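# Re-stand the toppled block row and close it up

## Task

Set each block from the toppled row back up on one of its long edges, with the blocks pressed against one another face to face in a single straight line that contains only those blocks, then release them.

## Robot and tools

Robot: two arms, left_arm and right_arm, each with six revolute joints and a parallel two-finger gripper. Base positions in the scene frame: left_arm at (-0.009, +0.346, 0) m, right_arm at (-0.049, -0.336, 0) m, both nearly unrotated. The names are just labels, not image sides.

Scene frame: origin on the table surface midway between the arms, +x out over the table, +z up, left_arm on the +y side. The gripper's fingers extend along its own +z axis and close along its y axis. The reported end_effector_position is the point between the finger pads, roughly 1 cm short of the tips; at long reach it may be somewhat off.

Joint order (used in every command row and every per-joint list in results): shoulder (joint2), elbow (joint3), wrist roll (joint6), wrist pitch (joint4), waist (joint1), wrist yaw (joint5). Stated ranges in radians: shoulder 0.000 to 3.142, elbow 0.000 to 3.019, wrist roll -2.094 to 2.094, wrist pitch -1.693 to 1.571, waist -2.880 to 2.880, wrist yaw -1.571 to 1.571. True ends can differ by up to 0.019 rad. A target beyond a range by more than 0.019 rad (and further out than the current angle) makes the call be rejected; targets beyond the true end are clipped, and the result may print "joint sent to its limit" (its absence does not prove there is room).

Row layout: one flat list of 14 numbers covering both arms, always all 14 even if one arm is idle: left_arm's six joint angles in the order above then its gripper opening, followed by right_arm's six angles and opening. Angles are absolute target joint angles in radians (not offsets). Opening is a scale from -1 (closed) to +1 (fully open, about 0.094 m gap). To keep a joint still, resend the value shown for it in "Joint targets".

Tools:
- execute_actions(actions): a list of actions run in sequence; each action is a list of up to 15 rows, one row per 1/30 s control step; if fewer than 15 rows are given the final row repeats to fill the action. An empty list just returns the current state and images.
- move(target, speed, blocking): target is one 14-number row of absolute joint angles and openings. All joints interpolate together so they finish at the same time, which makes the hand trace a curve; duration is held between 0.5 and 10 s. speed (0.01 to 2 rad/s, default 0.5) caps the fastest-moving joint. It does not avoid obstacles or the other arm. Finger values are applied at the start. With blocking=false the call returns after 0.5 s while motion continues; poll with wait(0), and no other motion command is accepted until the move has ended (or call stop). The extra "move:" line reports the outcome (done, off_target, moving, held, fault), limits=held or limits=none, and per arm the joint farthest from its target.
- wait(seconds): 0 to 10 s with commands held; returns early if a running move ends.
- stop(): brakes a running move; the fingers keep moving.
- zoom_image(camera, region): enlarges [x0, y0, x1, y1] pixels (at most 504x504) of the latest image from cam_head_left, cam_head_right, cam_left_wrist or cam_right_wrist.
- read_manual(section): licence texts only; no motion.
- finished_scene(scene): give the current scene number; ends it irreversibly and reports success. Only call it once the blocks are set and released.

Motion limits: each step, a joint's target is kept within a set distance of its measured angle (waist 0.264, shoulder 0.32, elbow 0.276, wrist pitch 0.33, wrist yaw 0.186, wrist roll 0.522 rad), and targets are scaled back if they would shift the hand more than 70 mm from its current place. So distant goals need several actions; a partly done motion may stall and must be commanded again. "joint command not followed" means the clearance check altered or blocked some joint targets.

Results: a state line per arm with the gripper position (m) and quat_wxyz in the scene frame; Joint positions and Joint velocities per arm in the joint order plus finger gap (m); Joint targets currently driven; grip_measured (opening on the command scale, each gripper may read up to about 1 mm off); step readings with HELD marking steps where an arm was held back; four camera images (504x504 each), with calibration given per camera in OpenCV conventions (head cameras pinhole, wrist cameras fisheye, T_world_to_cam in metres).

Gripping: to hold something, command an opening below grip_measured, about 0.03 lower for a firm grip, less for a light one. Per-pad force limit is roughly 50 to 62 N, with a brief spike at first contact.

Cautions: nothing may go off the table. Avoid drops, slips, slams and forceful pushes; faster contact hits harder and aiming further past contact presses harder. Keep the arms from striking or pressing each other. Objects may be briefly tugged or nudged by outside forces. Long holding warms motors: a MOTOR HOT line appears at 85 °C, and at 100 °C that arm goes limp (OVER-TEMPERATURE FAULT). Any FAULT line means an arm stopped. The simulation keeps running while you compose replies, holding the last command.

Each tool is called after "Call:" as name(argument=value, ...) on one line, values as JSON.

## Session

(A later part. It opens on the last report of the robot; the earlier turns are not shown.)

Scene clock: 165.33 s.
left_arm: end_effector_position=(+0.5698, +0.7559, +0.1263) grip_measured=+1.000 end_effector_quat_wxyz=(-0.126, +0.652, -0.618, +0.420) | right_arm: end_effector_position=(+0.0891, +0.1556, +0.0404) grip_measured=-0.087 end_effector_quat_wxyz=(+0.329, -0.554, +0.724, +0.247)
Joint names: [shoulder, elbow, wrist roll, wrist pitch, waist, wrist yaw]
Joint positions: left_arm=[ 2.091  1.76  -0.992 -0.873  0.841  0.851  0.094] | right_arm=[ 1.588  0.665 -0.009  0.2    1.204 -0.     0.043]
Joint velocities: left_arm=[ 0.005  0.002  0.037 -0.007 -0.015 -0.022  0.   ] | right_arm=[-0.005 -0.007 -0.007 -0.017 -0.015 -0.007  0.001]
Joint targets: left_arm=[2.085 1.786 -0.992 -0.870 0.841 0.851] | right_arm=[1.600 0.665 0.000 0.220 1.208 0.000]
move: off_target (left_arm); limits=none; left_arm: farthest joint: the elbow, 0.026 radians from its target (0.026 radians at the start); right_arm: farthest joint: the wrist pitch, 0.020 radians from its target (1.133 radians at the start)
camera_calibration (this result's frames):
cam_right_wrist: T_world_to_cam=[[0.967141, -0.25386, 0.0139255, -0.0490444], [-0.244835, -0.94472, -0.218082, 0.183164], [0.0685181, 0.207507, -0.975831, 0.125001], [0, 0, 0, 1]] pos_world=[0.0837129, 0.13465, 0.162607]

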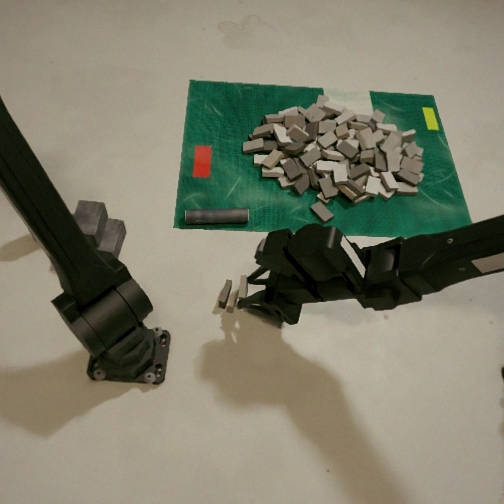

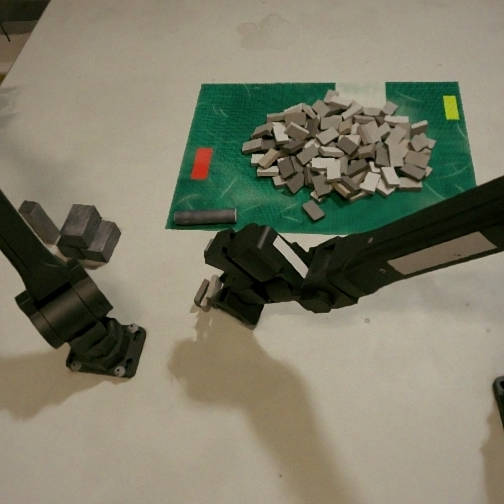

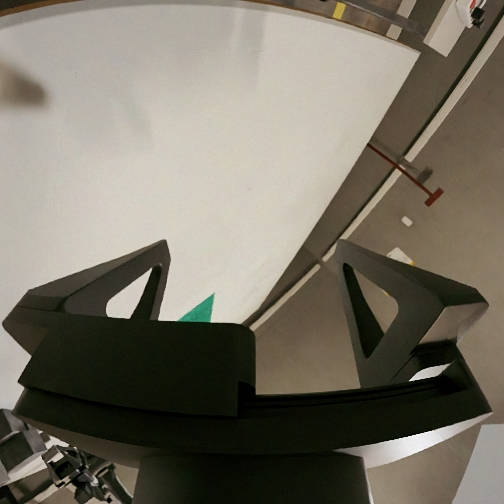

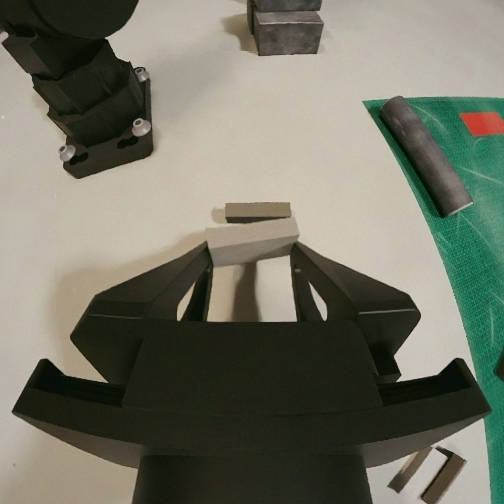

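Call:
move(target=[2.085,1.786,-0.992,-0.87,0.841,0.851,1,1.686,0.665,0,0.277,1.208,0,-0.13], speed=0.1)

Call:
move(target=[2.085,1.786,-0.992,-0.87,0.841,0.851,1,1.686,0.665,0,0.277,1.208,0,0.3])

Call:
move(target=[2.085,1.786,-0.992,-0.87,0.841,0.851,1,1.4,0.75,0,-0.6,1.208,0,0.3])

Scene clock: 171.47 s.
left_arm: end_effector_position=(+0.5698, +0.7559, +0.1263) grip_measured=+1.000 end_effector_quat_wxyz=(-0.126, +0.652, -0.618, +0.420) | right_arm: end_effector_position=(+0.0892, +0.1560, +0.0092) grip_measured=-0.087 end_effector_quat_wxyz=(+0.318, -0.558, +0.728, +0.240)
Joint names: [shoulder, elbow, wrist roll, wrist pitch, waist, wrist yaw]
Joint positions: left_arm=[ 2.091  1.76  -0.992 -0.873  0.841  0.851  0.094] | right_arm=[ 1.673  0.665 -0.008  0.257  1.204 -0.     0.043]
Joint velocities: left_arm=[ 0.005  0.012  0.007  0.002 -0.015 -0.007  0.   ] | right_arm=[ 0.005  0.017  0.051  0.002  0.015  0.022 -0.   ]
Joint targets: left_arm=[2.085 1.786 -0.992 -0.870 0.841 0.851] | right_arm=[1.686 0.665 0.000 0.277 1.208 0.000]
move: off_target (left_arm); limits=none; left_arm: farthest joint: the elbow, 0.026 radians from its target (0.026 radians at the start); right_arm: farthest joint: the wrist pitch, 0.020 radians from its target (0.077 radians at the start)
camera_calibration (this result's frames):
cam_right_wrist: T_world_to_cam=[[0.96712, -0.253993, 0.0129134, -0.0485842], [-0.246985, -0.950117, -0.190464, 0.177519], [0.0606459, 0.181012, -0.981609, 0.0993723], [0, 0, 0, 1]] pos_world=[0.0848049, 0.138337, 0.131983]

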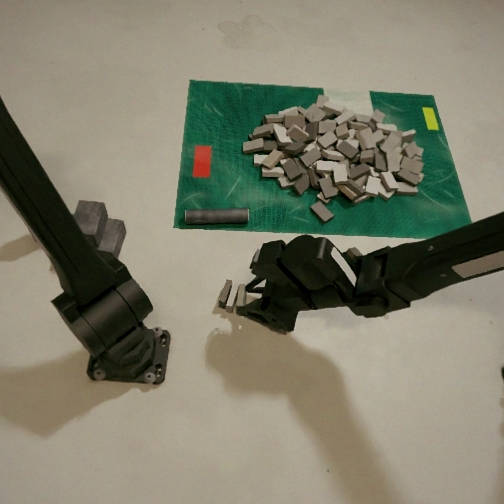

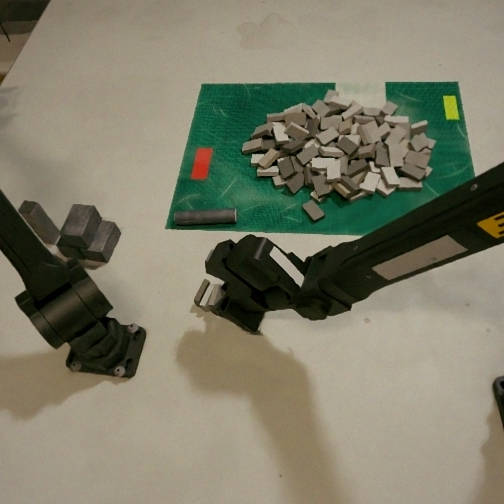

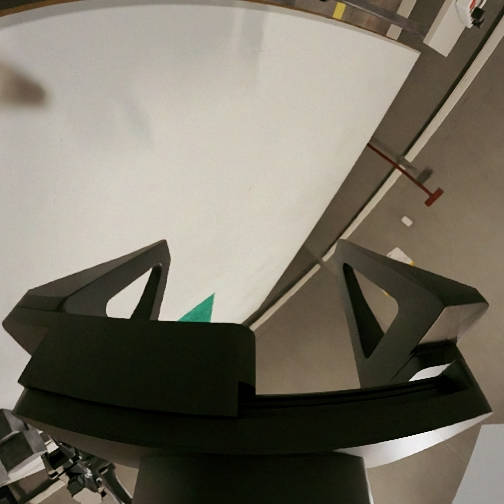

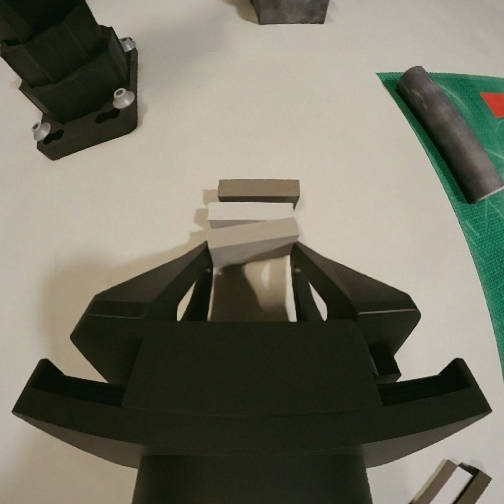

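Scene clock: 172.17 s.
left_arm: end_effector_position=(+0.5698, +0.7559, +0.1263) grip_measured=+1.000 end_effector_quat_wxyz=(-0.126, +0.652, -0.618, +0.420) | right_arm: end_effector_position=(+0.0894, +0.1568, +0.0101) grip_measured=+0.297 end_effector_quat_wxyz=(+0.320, -0.557, +0.728, +0.241)
Joint names: [shoulder, elbow, wrist roll, wrist pitch, waist, wrist yaw]
Joint positions: left_arm=[ 2.091  1.76  -0.992 -0.873  0.841  0.851  0.094] | right_arm=[ 1.673  0.665 -0.008  0.262  1.204 -0.     0.061]
Joint velocities: left_arm=[-0.005 -0.012 -0.081  0.007 -0.005 -0.11   0.   ] | right_arm=[-0.005  0.007 -0.051  0.022 -0.005  0.007  0.   ]
Joint targets: left_arm=[2.085 1.786 -0.992 -0.870 0.841 0.851] | right_arm=[1.686 0.665 -0.000 0.277 1.208 0.000]
move: off_target (left_arm); limits=none; left_arm: farthest joint: the elbow, 0.026 radians from its target (0.026 radians at the start); right_arm: farthest joint: the wrist pitch, 0.015 radians from its target (0.020 radians at the start)
camera_calibration (this result's frames):
cam_right_wrist: T_world_to_cam=[[0.967102, -0.254055, 0.0129915, -0.0485984], [-0.246727, -0.949196, -0.195329, 0.178387], [0.0619559, 0.185698, -0.980652, 0.0992282], [0, 0, 0, 1]] pos_world=[0.0848647, 0.138551, 0.132784]

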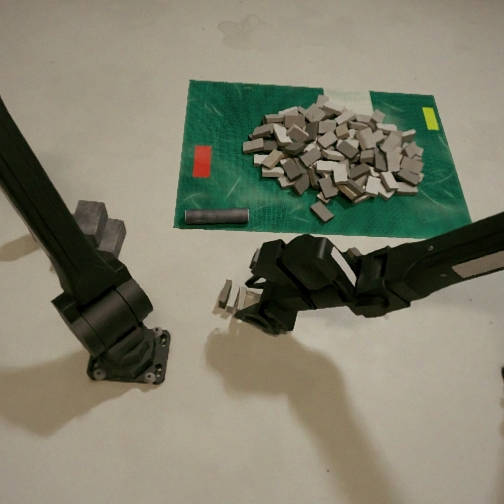

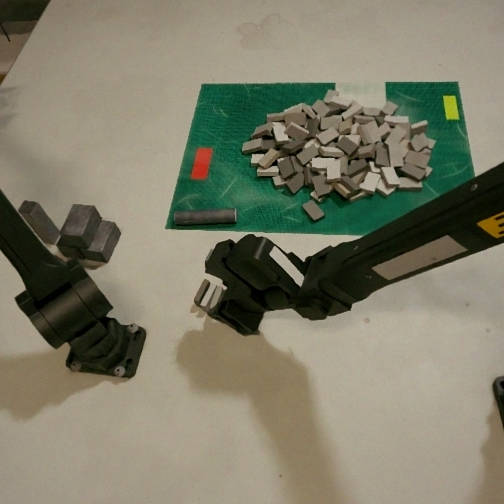

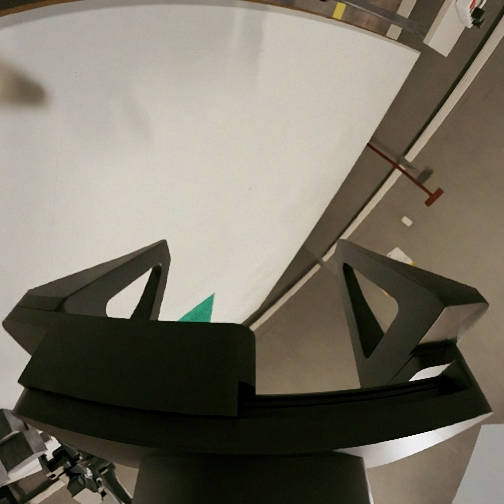

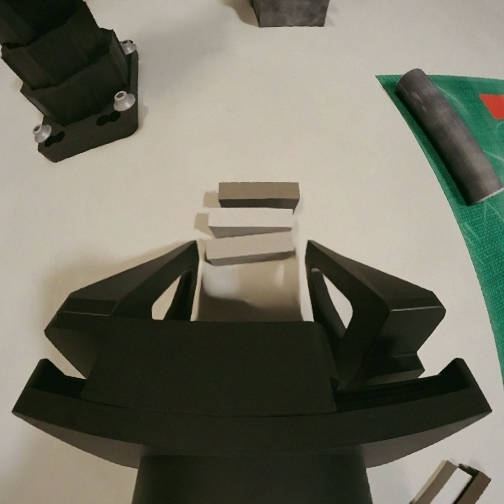

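Scene clock: 174.33 s.
left_arm: end_effector_position=(+0.5698, +0.7559, +0.1263) grip_measured=+1.000 end_effector_quat_wxyz=(-0.126, +0.652, -0.618, +0.420) | right_arm: end_effector_position=(+0.0556, +0.0358, +0.0326) grip_measured=+0.297 end_effector_quat_wxyz=(+0.111, -0.602, +0.786, +0.084)
Joint names: [shoulder, elbow, wrist roll, wrist pitch, waist, wrist yaw]
Joint positions: left_arm=[ 2.091  1.76  -0.992 -0.873  0.841  0.851  0.094] | right_arm=[ 1.406  0.706 -0.009 -0.591  1.204 -0.     0.061]
Joint velocities: left_arm=[-0.005 -0.012 -0.007 -0.012 -0.005 -0.007  0.   ] | right_arm=[-0.015  0.007  0.037  0.002 -0.005 -0.022 -0.002]
Joint targets: left_arm=[2.085 1.786 -0.992 -0.870 0.841 0.851] | right_arm=[1.400 0.750 -0.000 -0.600 1.208 -0.000]
move: off_target (left_arm, right_arm); limits=none; left_arm: farthest joint: the elbow, 0.026 radians from its target (0.026 radians at the start); right_arm: farthest joint: the elbow, 0.044 radians from its target (0.085 radians at the start)
camera_calibration (this result's frames):
cam_right_wrist: T_world_to_cam=[[0.968394, -0.249406, 0.00306294, -0.0468304], [-0.235432, -0.909941, 0.341438, 0.0400265], [-0.0823698, -0.331368, -0.939899, 0.171112], [0, 0, 0, 1]] pos_world=[0.0688683, 0.0814431, 0.147305]

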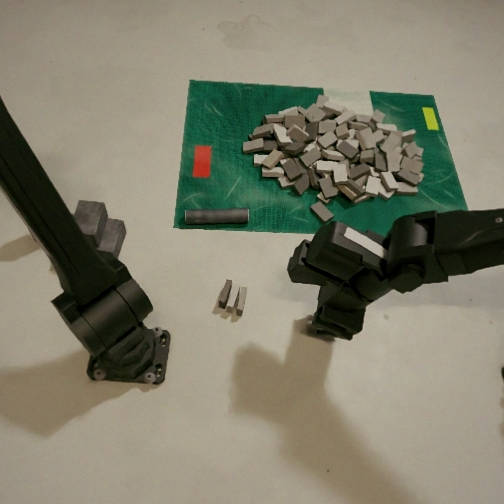

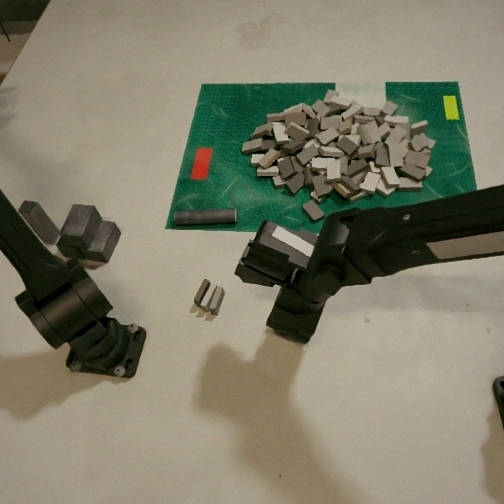

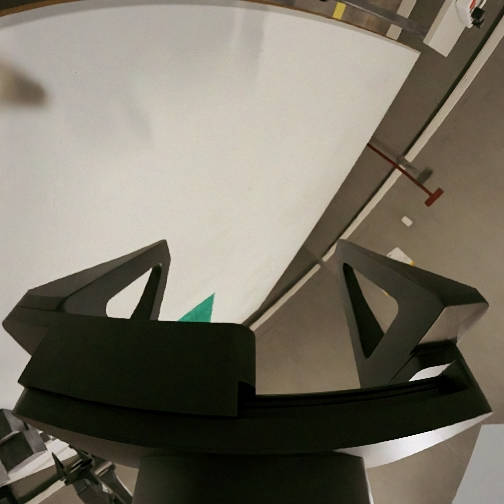

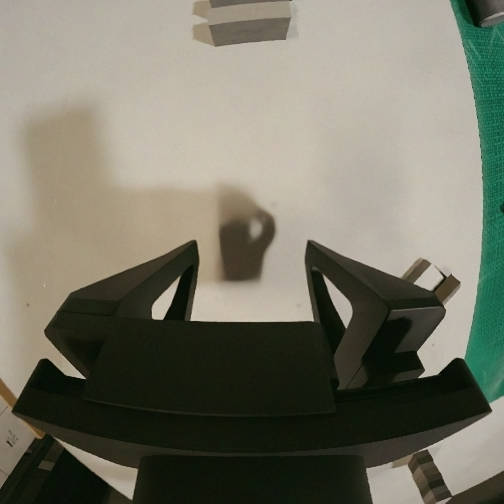

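Call:
move(target=[2.085,1.786,-0.992,-0.87,0.841,0.851,1,1.44,0.86,-1.28,-0.96,0.76,0,0.3], speed=0.8)

Scene clock: 177.53 s.
left_arm: end_effector_position=(+0.5698, +0.7559, +0.1263) grip_measured=+1.000 end_effector_quat_wxyz=(-0.126, +0.652, -0.618, +0.420) | right_arm: end_effector_position=(+0.1794, -0.0709, +0.0520) grip_measured=+0.297 end_effector_quat_wxyz=(-0.007, +0.875, -0.483, +0.001)
Joint names: [shoulder, elbow, wrist roll, wrist pitch, waist, wrist yaw]
Joint positions: left_arm=[ 2.091  1.76  -0.992 -0.873  0.841  0.851  0.094] | right_arm=[ 1.421  0.816 -1.271 -0.951  0.767 -0.     0.061]
Joint velocities: left_arm=[-0.005 -0.007 -0.051  0.012  0.005  0.022  0.   ] | right_arm=[-0.015  0.007  0.022  0.022  0.005 -0.022 -0.001]
Joint targets: left_arm=[2.085 1.786 -0.992 -0.870 0.841 0.851] | right_arm=[1.440 0.860 -1.280 -0.960 0.760 -0.000]
move: off_target (left_arm, right_arm); limits=none; left_arm: farthest joint: the elbow, 0.026 radians from its target (0.026 radians at the start); right_arm: farthest joint: the elbow, 0.044 radians from its target (0.154 radians at the start)
camera_calibration (this result's frames):
cam_right_wrist: T_world_to_cam=[[0.839552, 0.543162, 0.0112685, -0.114554], [0.435616, -0.685426, 0.583463, -0.151543], [0.324639, -0.484939, -0.812062, 0.0736305], [0, 0, 0, 1]] pos_world=[0.138285, -0.00594423, 0.149503]

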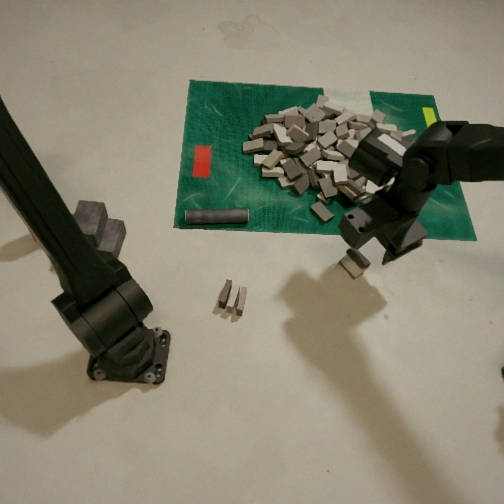

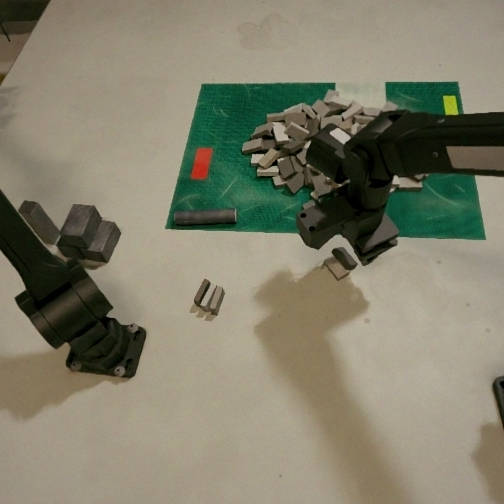

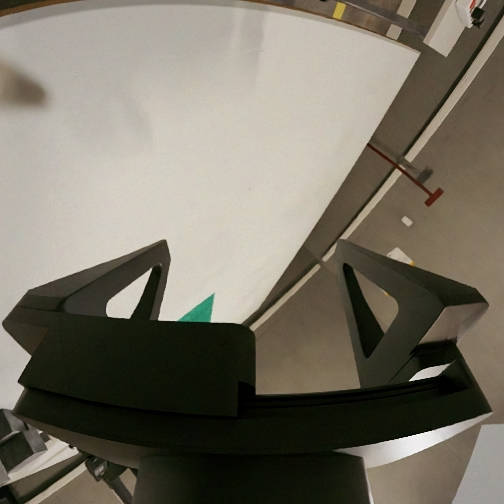

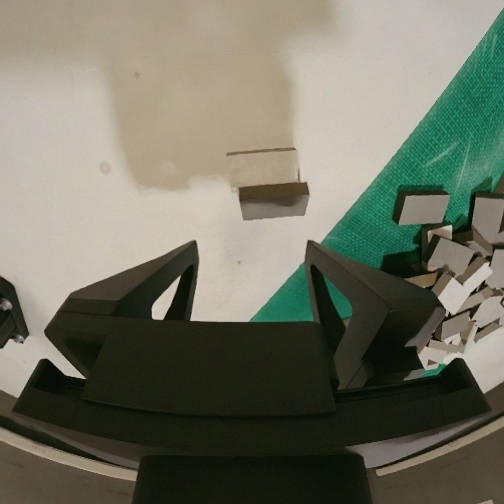

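Call:
move(target=[2.085,1.786,-0.992,-0.87,0.841,0.851,1,1.5,0.866,-1.29,-0.91,0.797,0,0.4], speed=0.2)

Call:
move(target=[2.085,1.786,-0.992,-0.87,0.841,0.851,1,1.558,0.866,-1.29,-0.835,0.797,0,0.4], speed=0.15)

Scene clock: 184.90 s.
left_arm: end_effector_position=(+0.5698, +0.7559, +0.1263) grip_measured=+1.000 end_effector_quat_wxyz=(-0.126, +0.652, -0.618, +0.420) | right_arm: end_effector_position=(+0.1779, -0.0627, +0.0317) grip_measured=+0.397 end_effector_quat_wxyz=(+0.007, +0.882, -0.471, -0.002)
Joint names: [shoulder, elbow, wrist roll, wrist pitch, waist, wrist yaw]
Joint positions: left_arm=[ 2.091  1.76  -0.992 -0.873  0.841  0.851  0.094] | right_arm=[ 1.489  0.824 -1.281 -0.92   0.786 -0.     0.066]
Joint velocities: left_arm=[-0.015 -0.012  0.007 -0.002 -0.005  0.051  0.   ] | right_arm=[-0.015  0.002 -0.051 -0.007 -0.015 -0.066  0.001]
Joint targets: left_arm=[2.085 1.786 -0.992 -0.870 0.841 0.851] | right_arm=[1.500 0.866 -1.290 -0.910 0.797 0.000]
move: off_target (left_arm, right_arm); limits=none; left_arm: farthest joint: the elbow, 0.026 radians from its target (0.026 radians at the start); right_arm: farthest joint: the elbow, 0.042 radians from its target (0.050 radians at the start)
camera_calibration (this result's frames):
cam_right_wrist: T_world_to_cam=[[0.823834, 0.566579, -0.0169363, -0.1123], [0.465705, -0.659521, 0.590043, -0.137369], [0.323136, -0.493985, -0.807194, 0.061189], [0, 0, 0, 1]] pos_world=[0.136718, 0.00325575, 0.128543]

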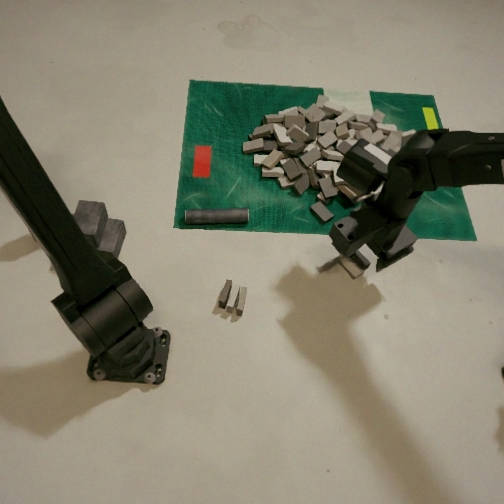

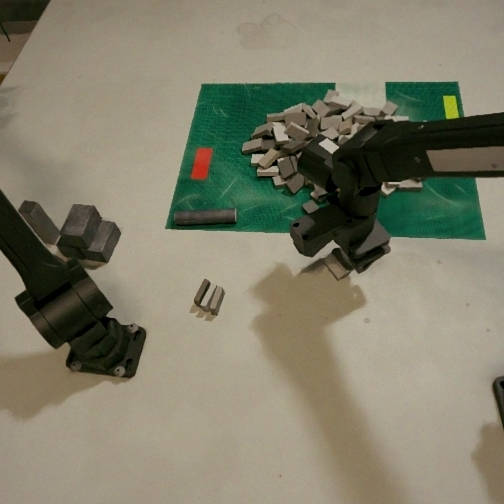

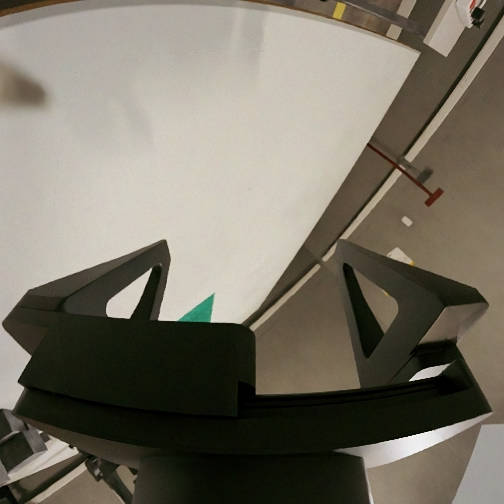

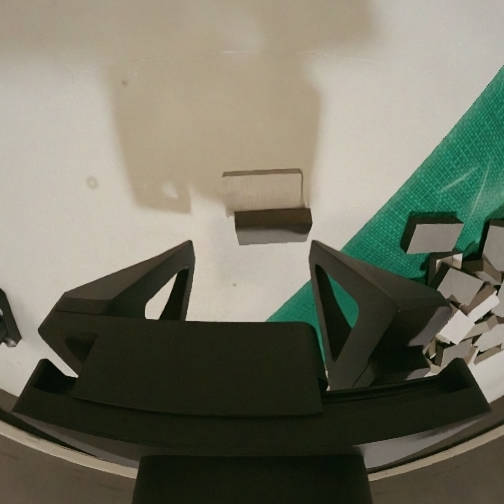

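Scene clock: 185.80 s.
left_arm: end_effector_position=(+0.5698, +0.7559, +0.1263) grip_measured=+1.000 end_effector_quat_wxyz=(-0.126, +0.652, -0.618, +0.420) | right_arm: end_effector_position=(+0.1860, -0.0529, +0.0133) grip_measured=+0.397 end_effector_quat_wxyz=(-0.003, +0.882, -0.471, +0.000)
Joint names: [shoulder, elbow, wrist roll, wrist pitch, waist, wrist yaw]
Joint positions: left_arm=[ 2.091  1.76  -0.992 -0.873  0.841  0.851  0.094] | right_arm=[ 1.543  0.824 -1.282 -0.845  0.786 -0.     0.066]
Joint velocities: left_arm=[ 0.015  0.012  0.022  0.007 -0.005 -0.022  0.   ] | right_arm=[-0.005 -0.012 -0.037 -0.002 -0.015 -0.022  0.   ]
Joint targets: left_arm=[2.085 1.786 -0.992 -0.870 0.841 0.851] | right_arm=[1.558 0.866 -1.290 -0.835 0.797 -0.000]
move: off_target (left_arm, right_arm); limits=none; left_arm: farthest joint: the elbow, 0.026 radians from its target (0.026 radians at the start); right_arm: farthest joint: the elbow, 0.042 radians from its target (0.042 radians at the start)
camera_calibration (this result's frames):
cam_right_wrist: T_world_to_cam=[[0.823707, 0.567002, 0.00397528, -0.125117], [0.457818, -0.669195, 0.585304, -0.122803], [0.334528, -0.480299, -0.810804, 0.0472377], [0, 0, 0, 1]] pos_world=[0.143479, 0.0114506, 0.110675]

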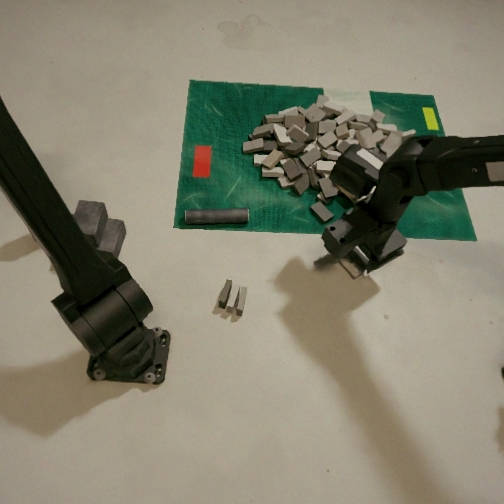

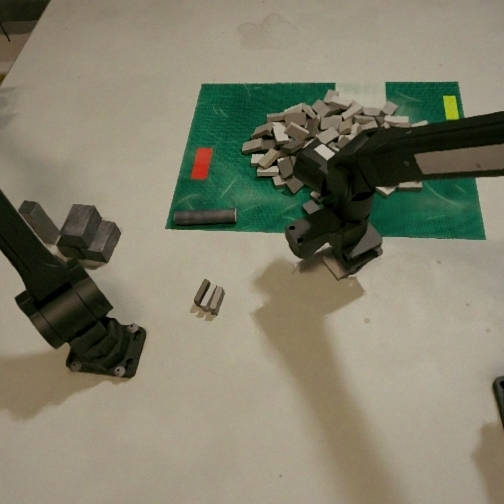

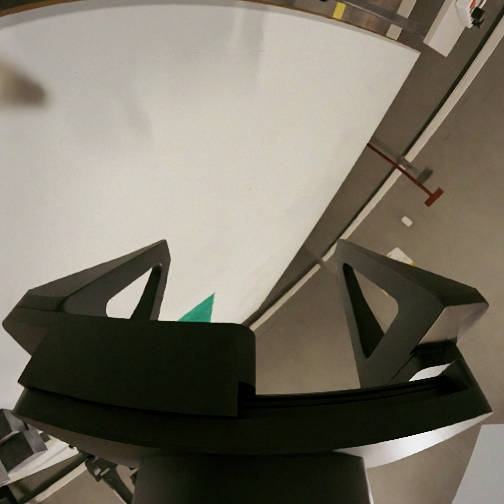

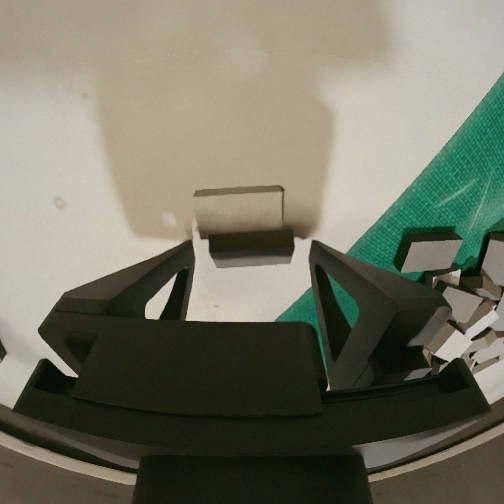

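Call:
move(target=[2.085,1.786,-0.992,-0.87,0.841,0.851,1,1.558,0.866,-1.29,-0.835,0.797,0,-0.13])

Call:
move(target=[2.085,1.786,-0.992,-0.87,0.841,0.851,1,1.35,0.866,-1.29,-1.0,0.797,0,-0.13], speed=0.3)

Call:
move(target=[2.085,1.786,-0.992,-0.87,0.841,0.851,1,1.56,0.625,0,0.2,1.212,0,-0.13], speed=0.6)

Scene clock: 187.73 s.
left_arm: end_effector_position=(+0.5698, +0.7559, +0.1263) grip_measured=+1.000 end_effector_quat_wxyz=(-0.126, +0.652, -0.618, +0.420) | right_arm: end_effector_position=(+0.1860, -0.0529, +0.0133) grip_measured=-0.082 end_effector_quat_wxyz=(-0.003, +0.882, -0.470, +0.000)
Joint names: [shoulder, elbow, wrist roll, wrist pitch, waist, wrist yaw]
Joint positions: left_arm=[ 2.091  1.76  -0.992 -0.873  0.841  0.851  0.094] | right_arm=[ 1.543  0.824 -1.282 -0.845  0.786 -0.     0.043]
Joint velocities: left_arm=[-0.015 -0.012 -0.022 -0.022 -0.005 -0.007  0.   ] | right_arm=[-0.005 -0.017 -0.007  0.017 -0.005  0.125  0.   ]
Joint targets: left_arm=[2.085 1.786 -0.992 -0.870 0.841 0.851] | right_arm=[1.558 0.866 -1.290 -0.835 0.797 0.000]
move: off_target (left_arm, right_arm); limits=none; left_arm: farthest joint: the elbow, 0.026 radians from its target (0.026 radians at the start); right_arm: farthest joint: the elbow, 0.042 radians from its target (0.042 radians at the start)
camera_calibration (this result's frames):
cam_right_wrist: T_world_to_cam=[[0.823491, 0.567316, 0.00397612, -0.125061], [0.458072, -0.66902, 0.585306, -0.122841], [0.334713, -0.480172, -0.810803, 0.04721], [0, 0, 0, 1]] pos_world=[0.143455, 0.0114345, 0.110675]

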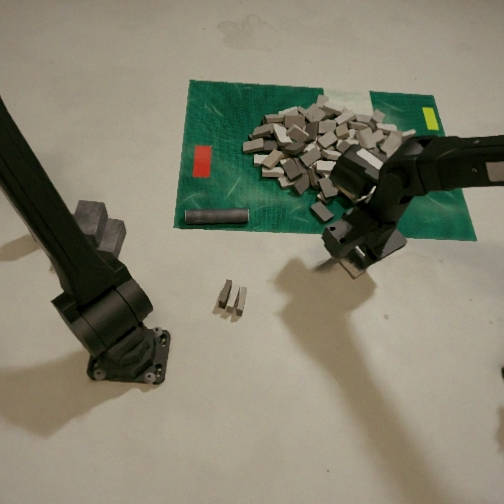

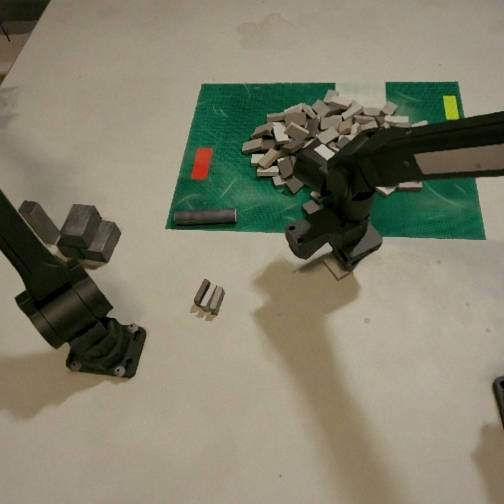

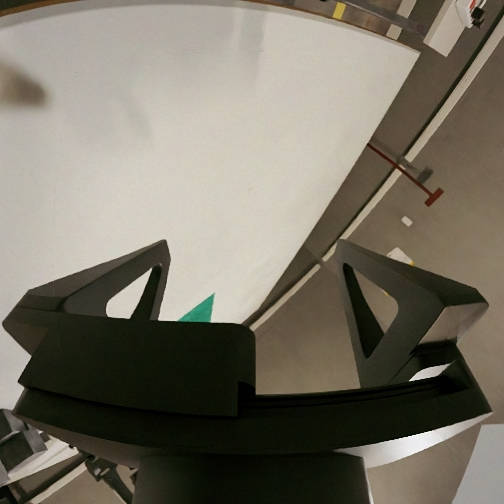

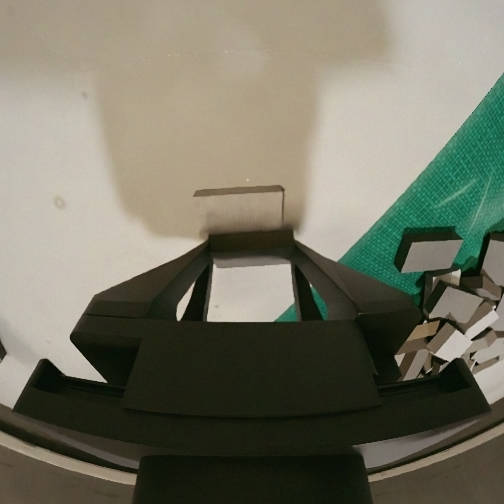

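Scene clock: 188.80 s.
left_arm: end_effector_position=(+0.5698, +0.7559, +0.1263) grip_measured=+1.000 end_effector_quat_wxyz=(-0.126, +0.652, -0.618, +0.420) | right_arm: end_effector_position=(+0.1732, -0.0683, +0.0759) grip_measured=-0.082 end_effector_quat_wxyz=(-0.023, +0.882, -0.470, +0.005)
Joint names: [shoulder, elbow, wrist roll, wrist pitch, waist, wrist yaw]
Joint positions: left_arm=[ 2.091  1.76  -0.992 -0.873  0.841  0.851  0.094] | right_arm=[ 1.355  0.824 -1.282 -0.992  0.786 -0.     0.043]
Joint velocities: left_arm=[-0.015 -0.002 -0.066  0.002 -0.005 -0.066  0.   ] | right_arm=[-0.005 -0.002 -0.081  0.002 -0.005 -0.051  0.001]
Joint targets: left_arm=[2.085 1.786 -0.992 -0.870 0.841 0.851] | right_arm=[1.350 0.866 -1.290 -1.000 0.797 -0.000]
move: off_target (left_arm, right_arm); limits=none; left_arm: farthest joint: the elbow, 0.026 radians from its target (0.026 radians at the start); right_arm: farthest joint: the elbow, 0.042 radians from its target (0.042 radians at the start)
camera_calibration (this result's frames):
cam_right_wrist: T_world_to_cam=[[0.822866, 0.56656, 0.0435919, -0.108941], [0.442835, -0.687455, 0.575589, -0.161855], [0.356074, -0.454329, -0.816576, 0.093313], [0, 0, 0, 1]] pos_world=[0.128093, -0.00715167, 0.174108]

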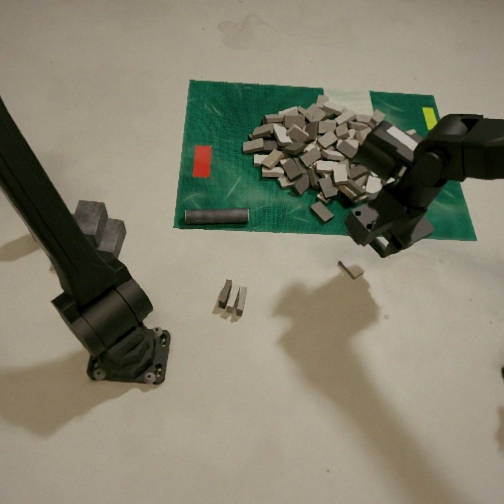

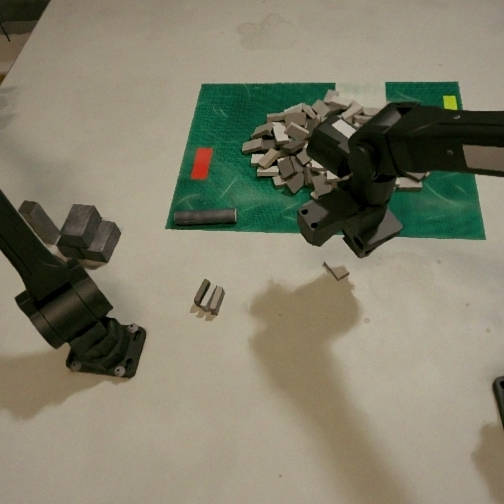

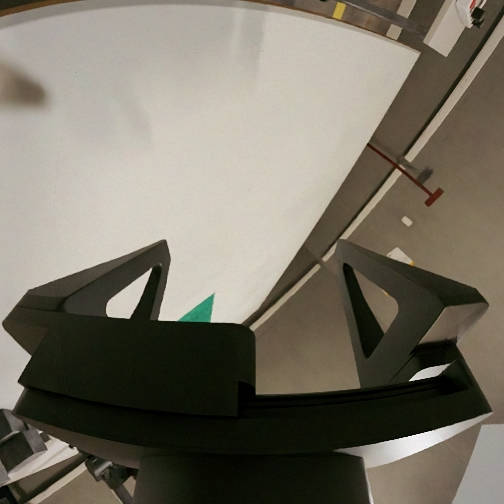

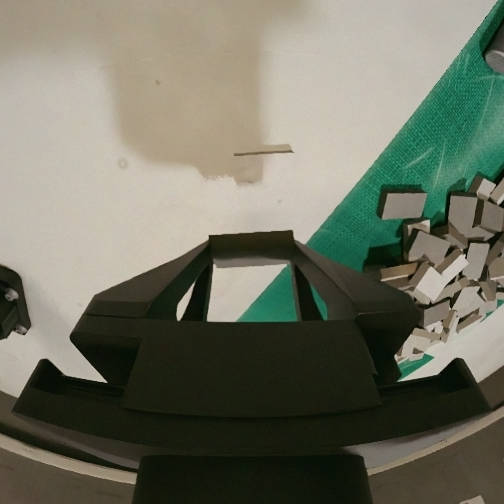

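Scene clock: 191.77 s.
left_arm: end_effector_position=(+0.5698, +0.7559, +0.1263) grip_measured=+1.000 end_effector_quat_wxyz=(-0.126, +0.652, -0.618, +0.420) | right_arm: end_effector_position=(+0.0840, +0.1382, +0.0401) grip_measured=-0.082 end_effector_quat_wxyz=(+0.322, -0.557, +0.727, +0.242)
Joint names: [shoulder, elbow, wrist roll, wrist pitch, waist, wrist yaw]
Joint positions: left_arm=[ 2.091  1.76  -0.992 -0.873  0.841  0.851  0.094] | right_arm=[ 1.547  0.625 -0.009  0.18   1.204 -0.     0.043]
Joint velocities: left_arm=[-0.005 -0.002  0.037  0.007  0.005 -0.007  0.   ] | right_arm=[ 0.005 -0.002 -0.007  0.002 -0.005 -0.007  0.   ]
Joint targets: left_arm=[2.085 1.786 -0.992 -0.870 0.841 0.851] | right_arm=[1.560 0.625 0.000 0.200 1.212 0.000]
move: off_target (left_arm); limits=none; left_arm: farthest joint: the elbow, 0.026 radians from its target (0.026 radians at the start); right_arm: farthest joint: the wrist pitch, 0.020 radians from its target (1.192 radians at the start)
camera_calibration (this result's frames):
cam_right_wrist: T_world_to_cam=[[0.967244, -0.253498, 0.0133505, -0.0485996], [-0.245803, -0.948423, -0.200185, 0.165272], [0.0634085, 0.190346, -0.979667, 0.131686], [0, 0, 0, 1]] pos_world=[0.0792819, 0.119362, 0.162743]

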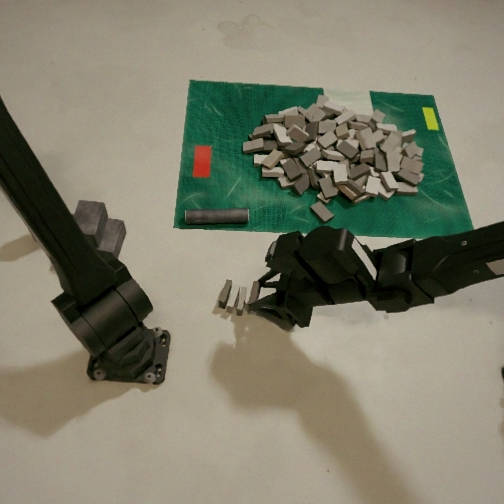

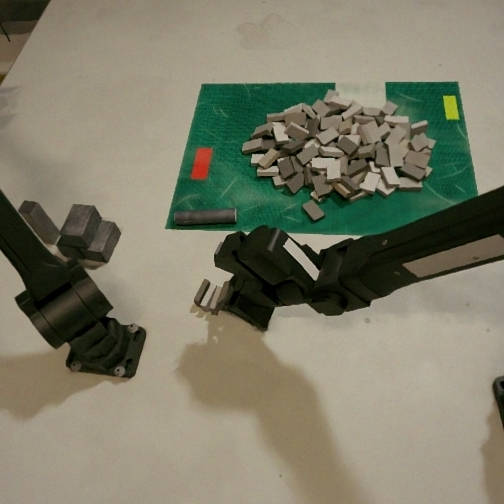

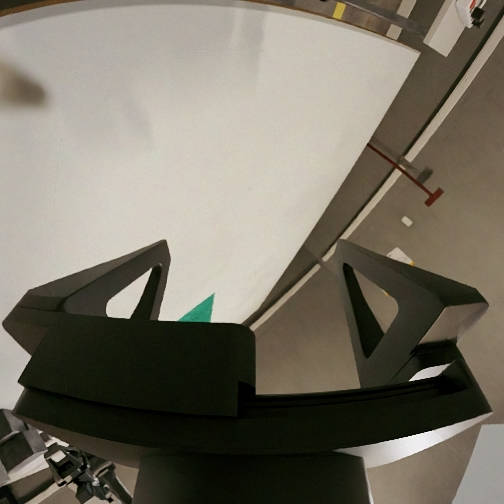

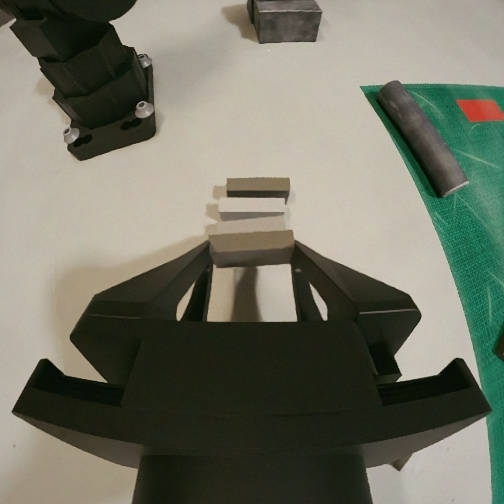

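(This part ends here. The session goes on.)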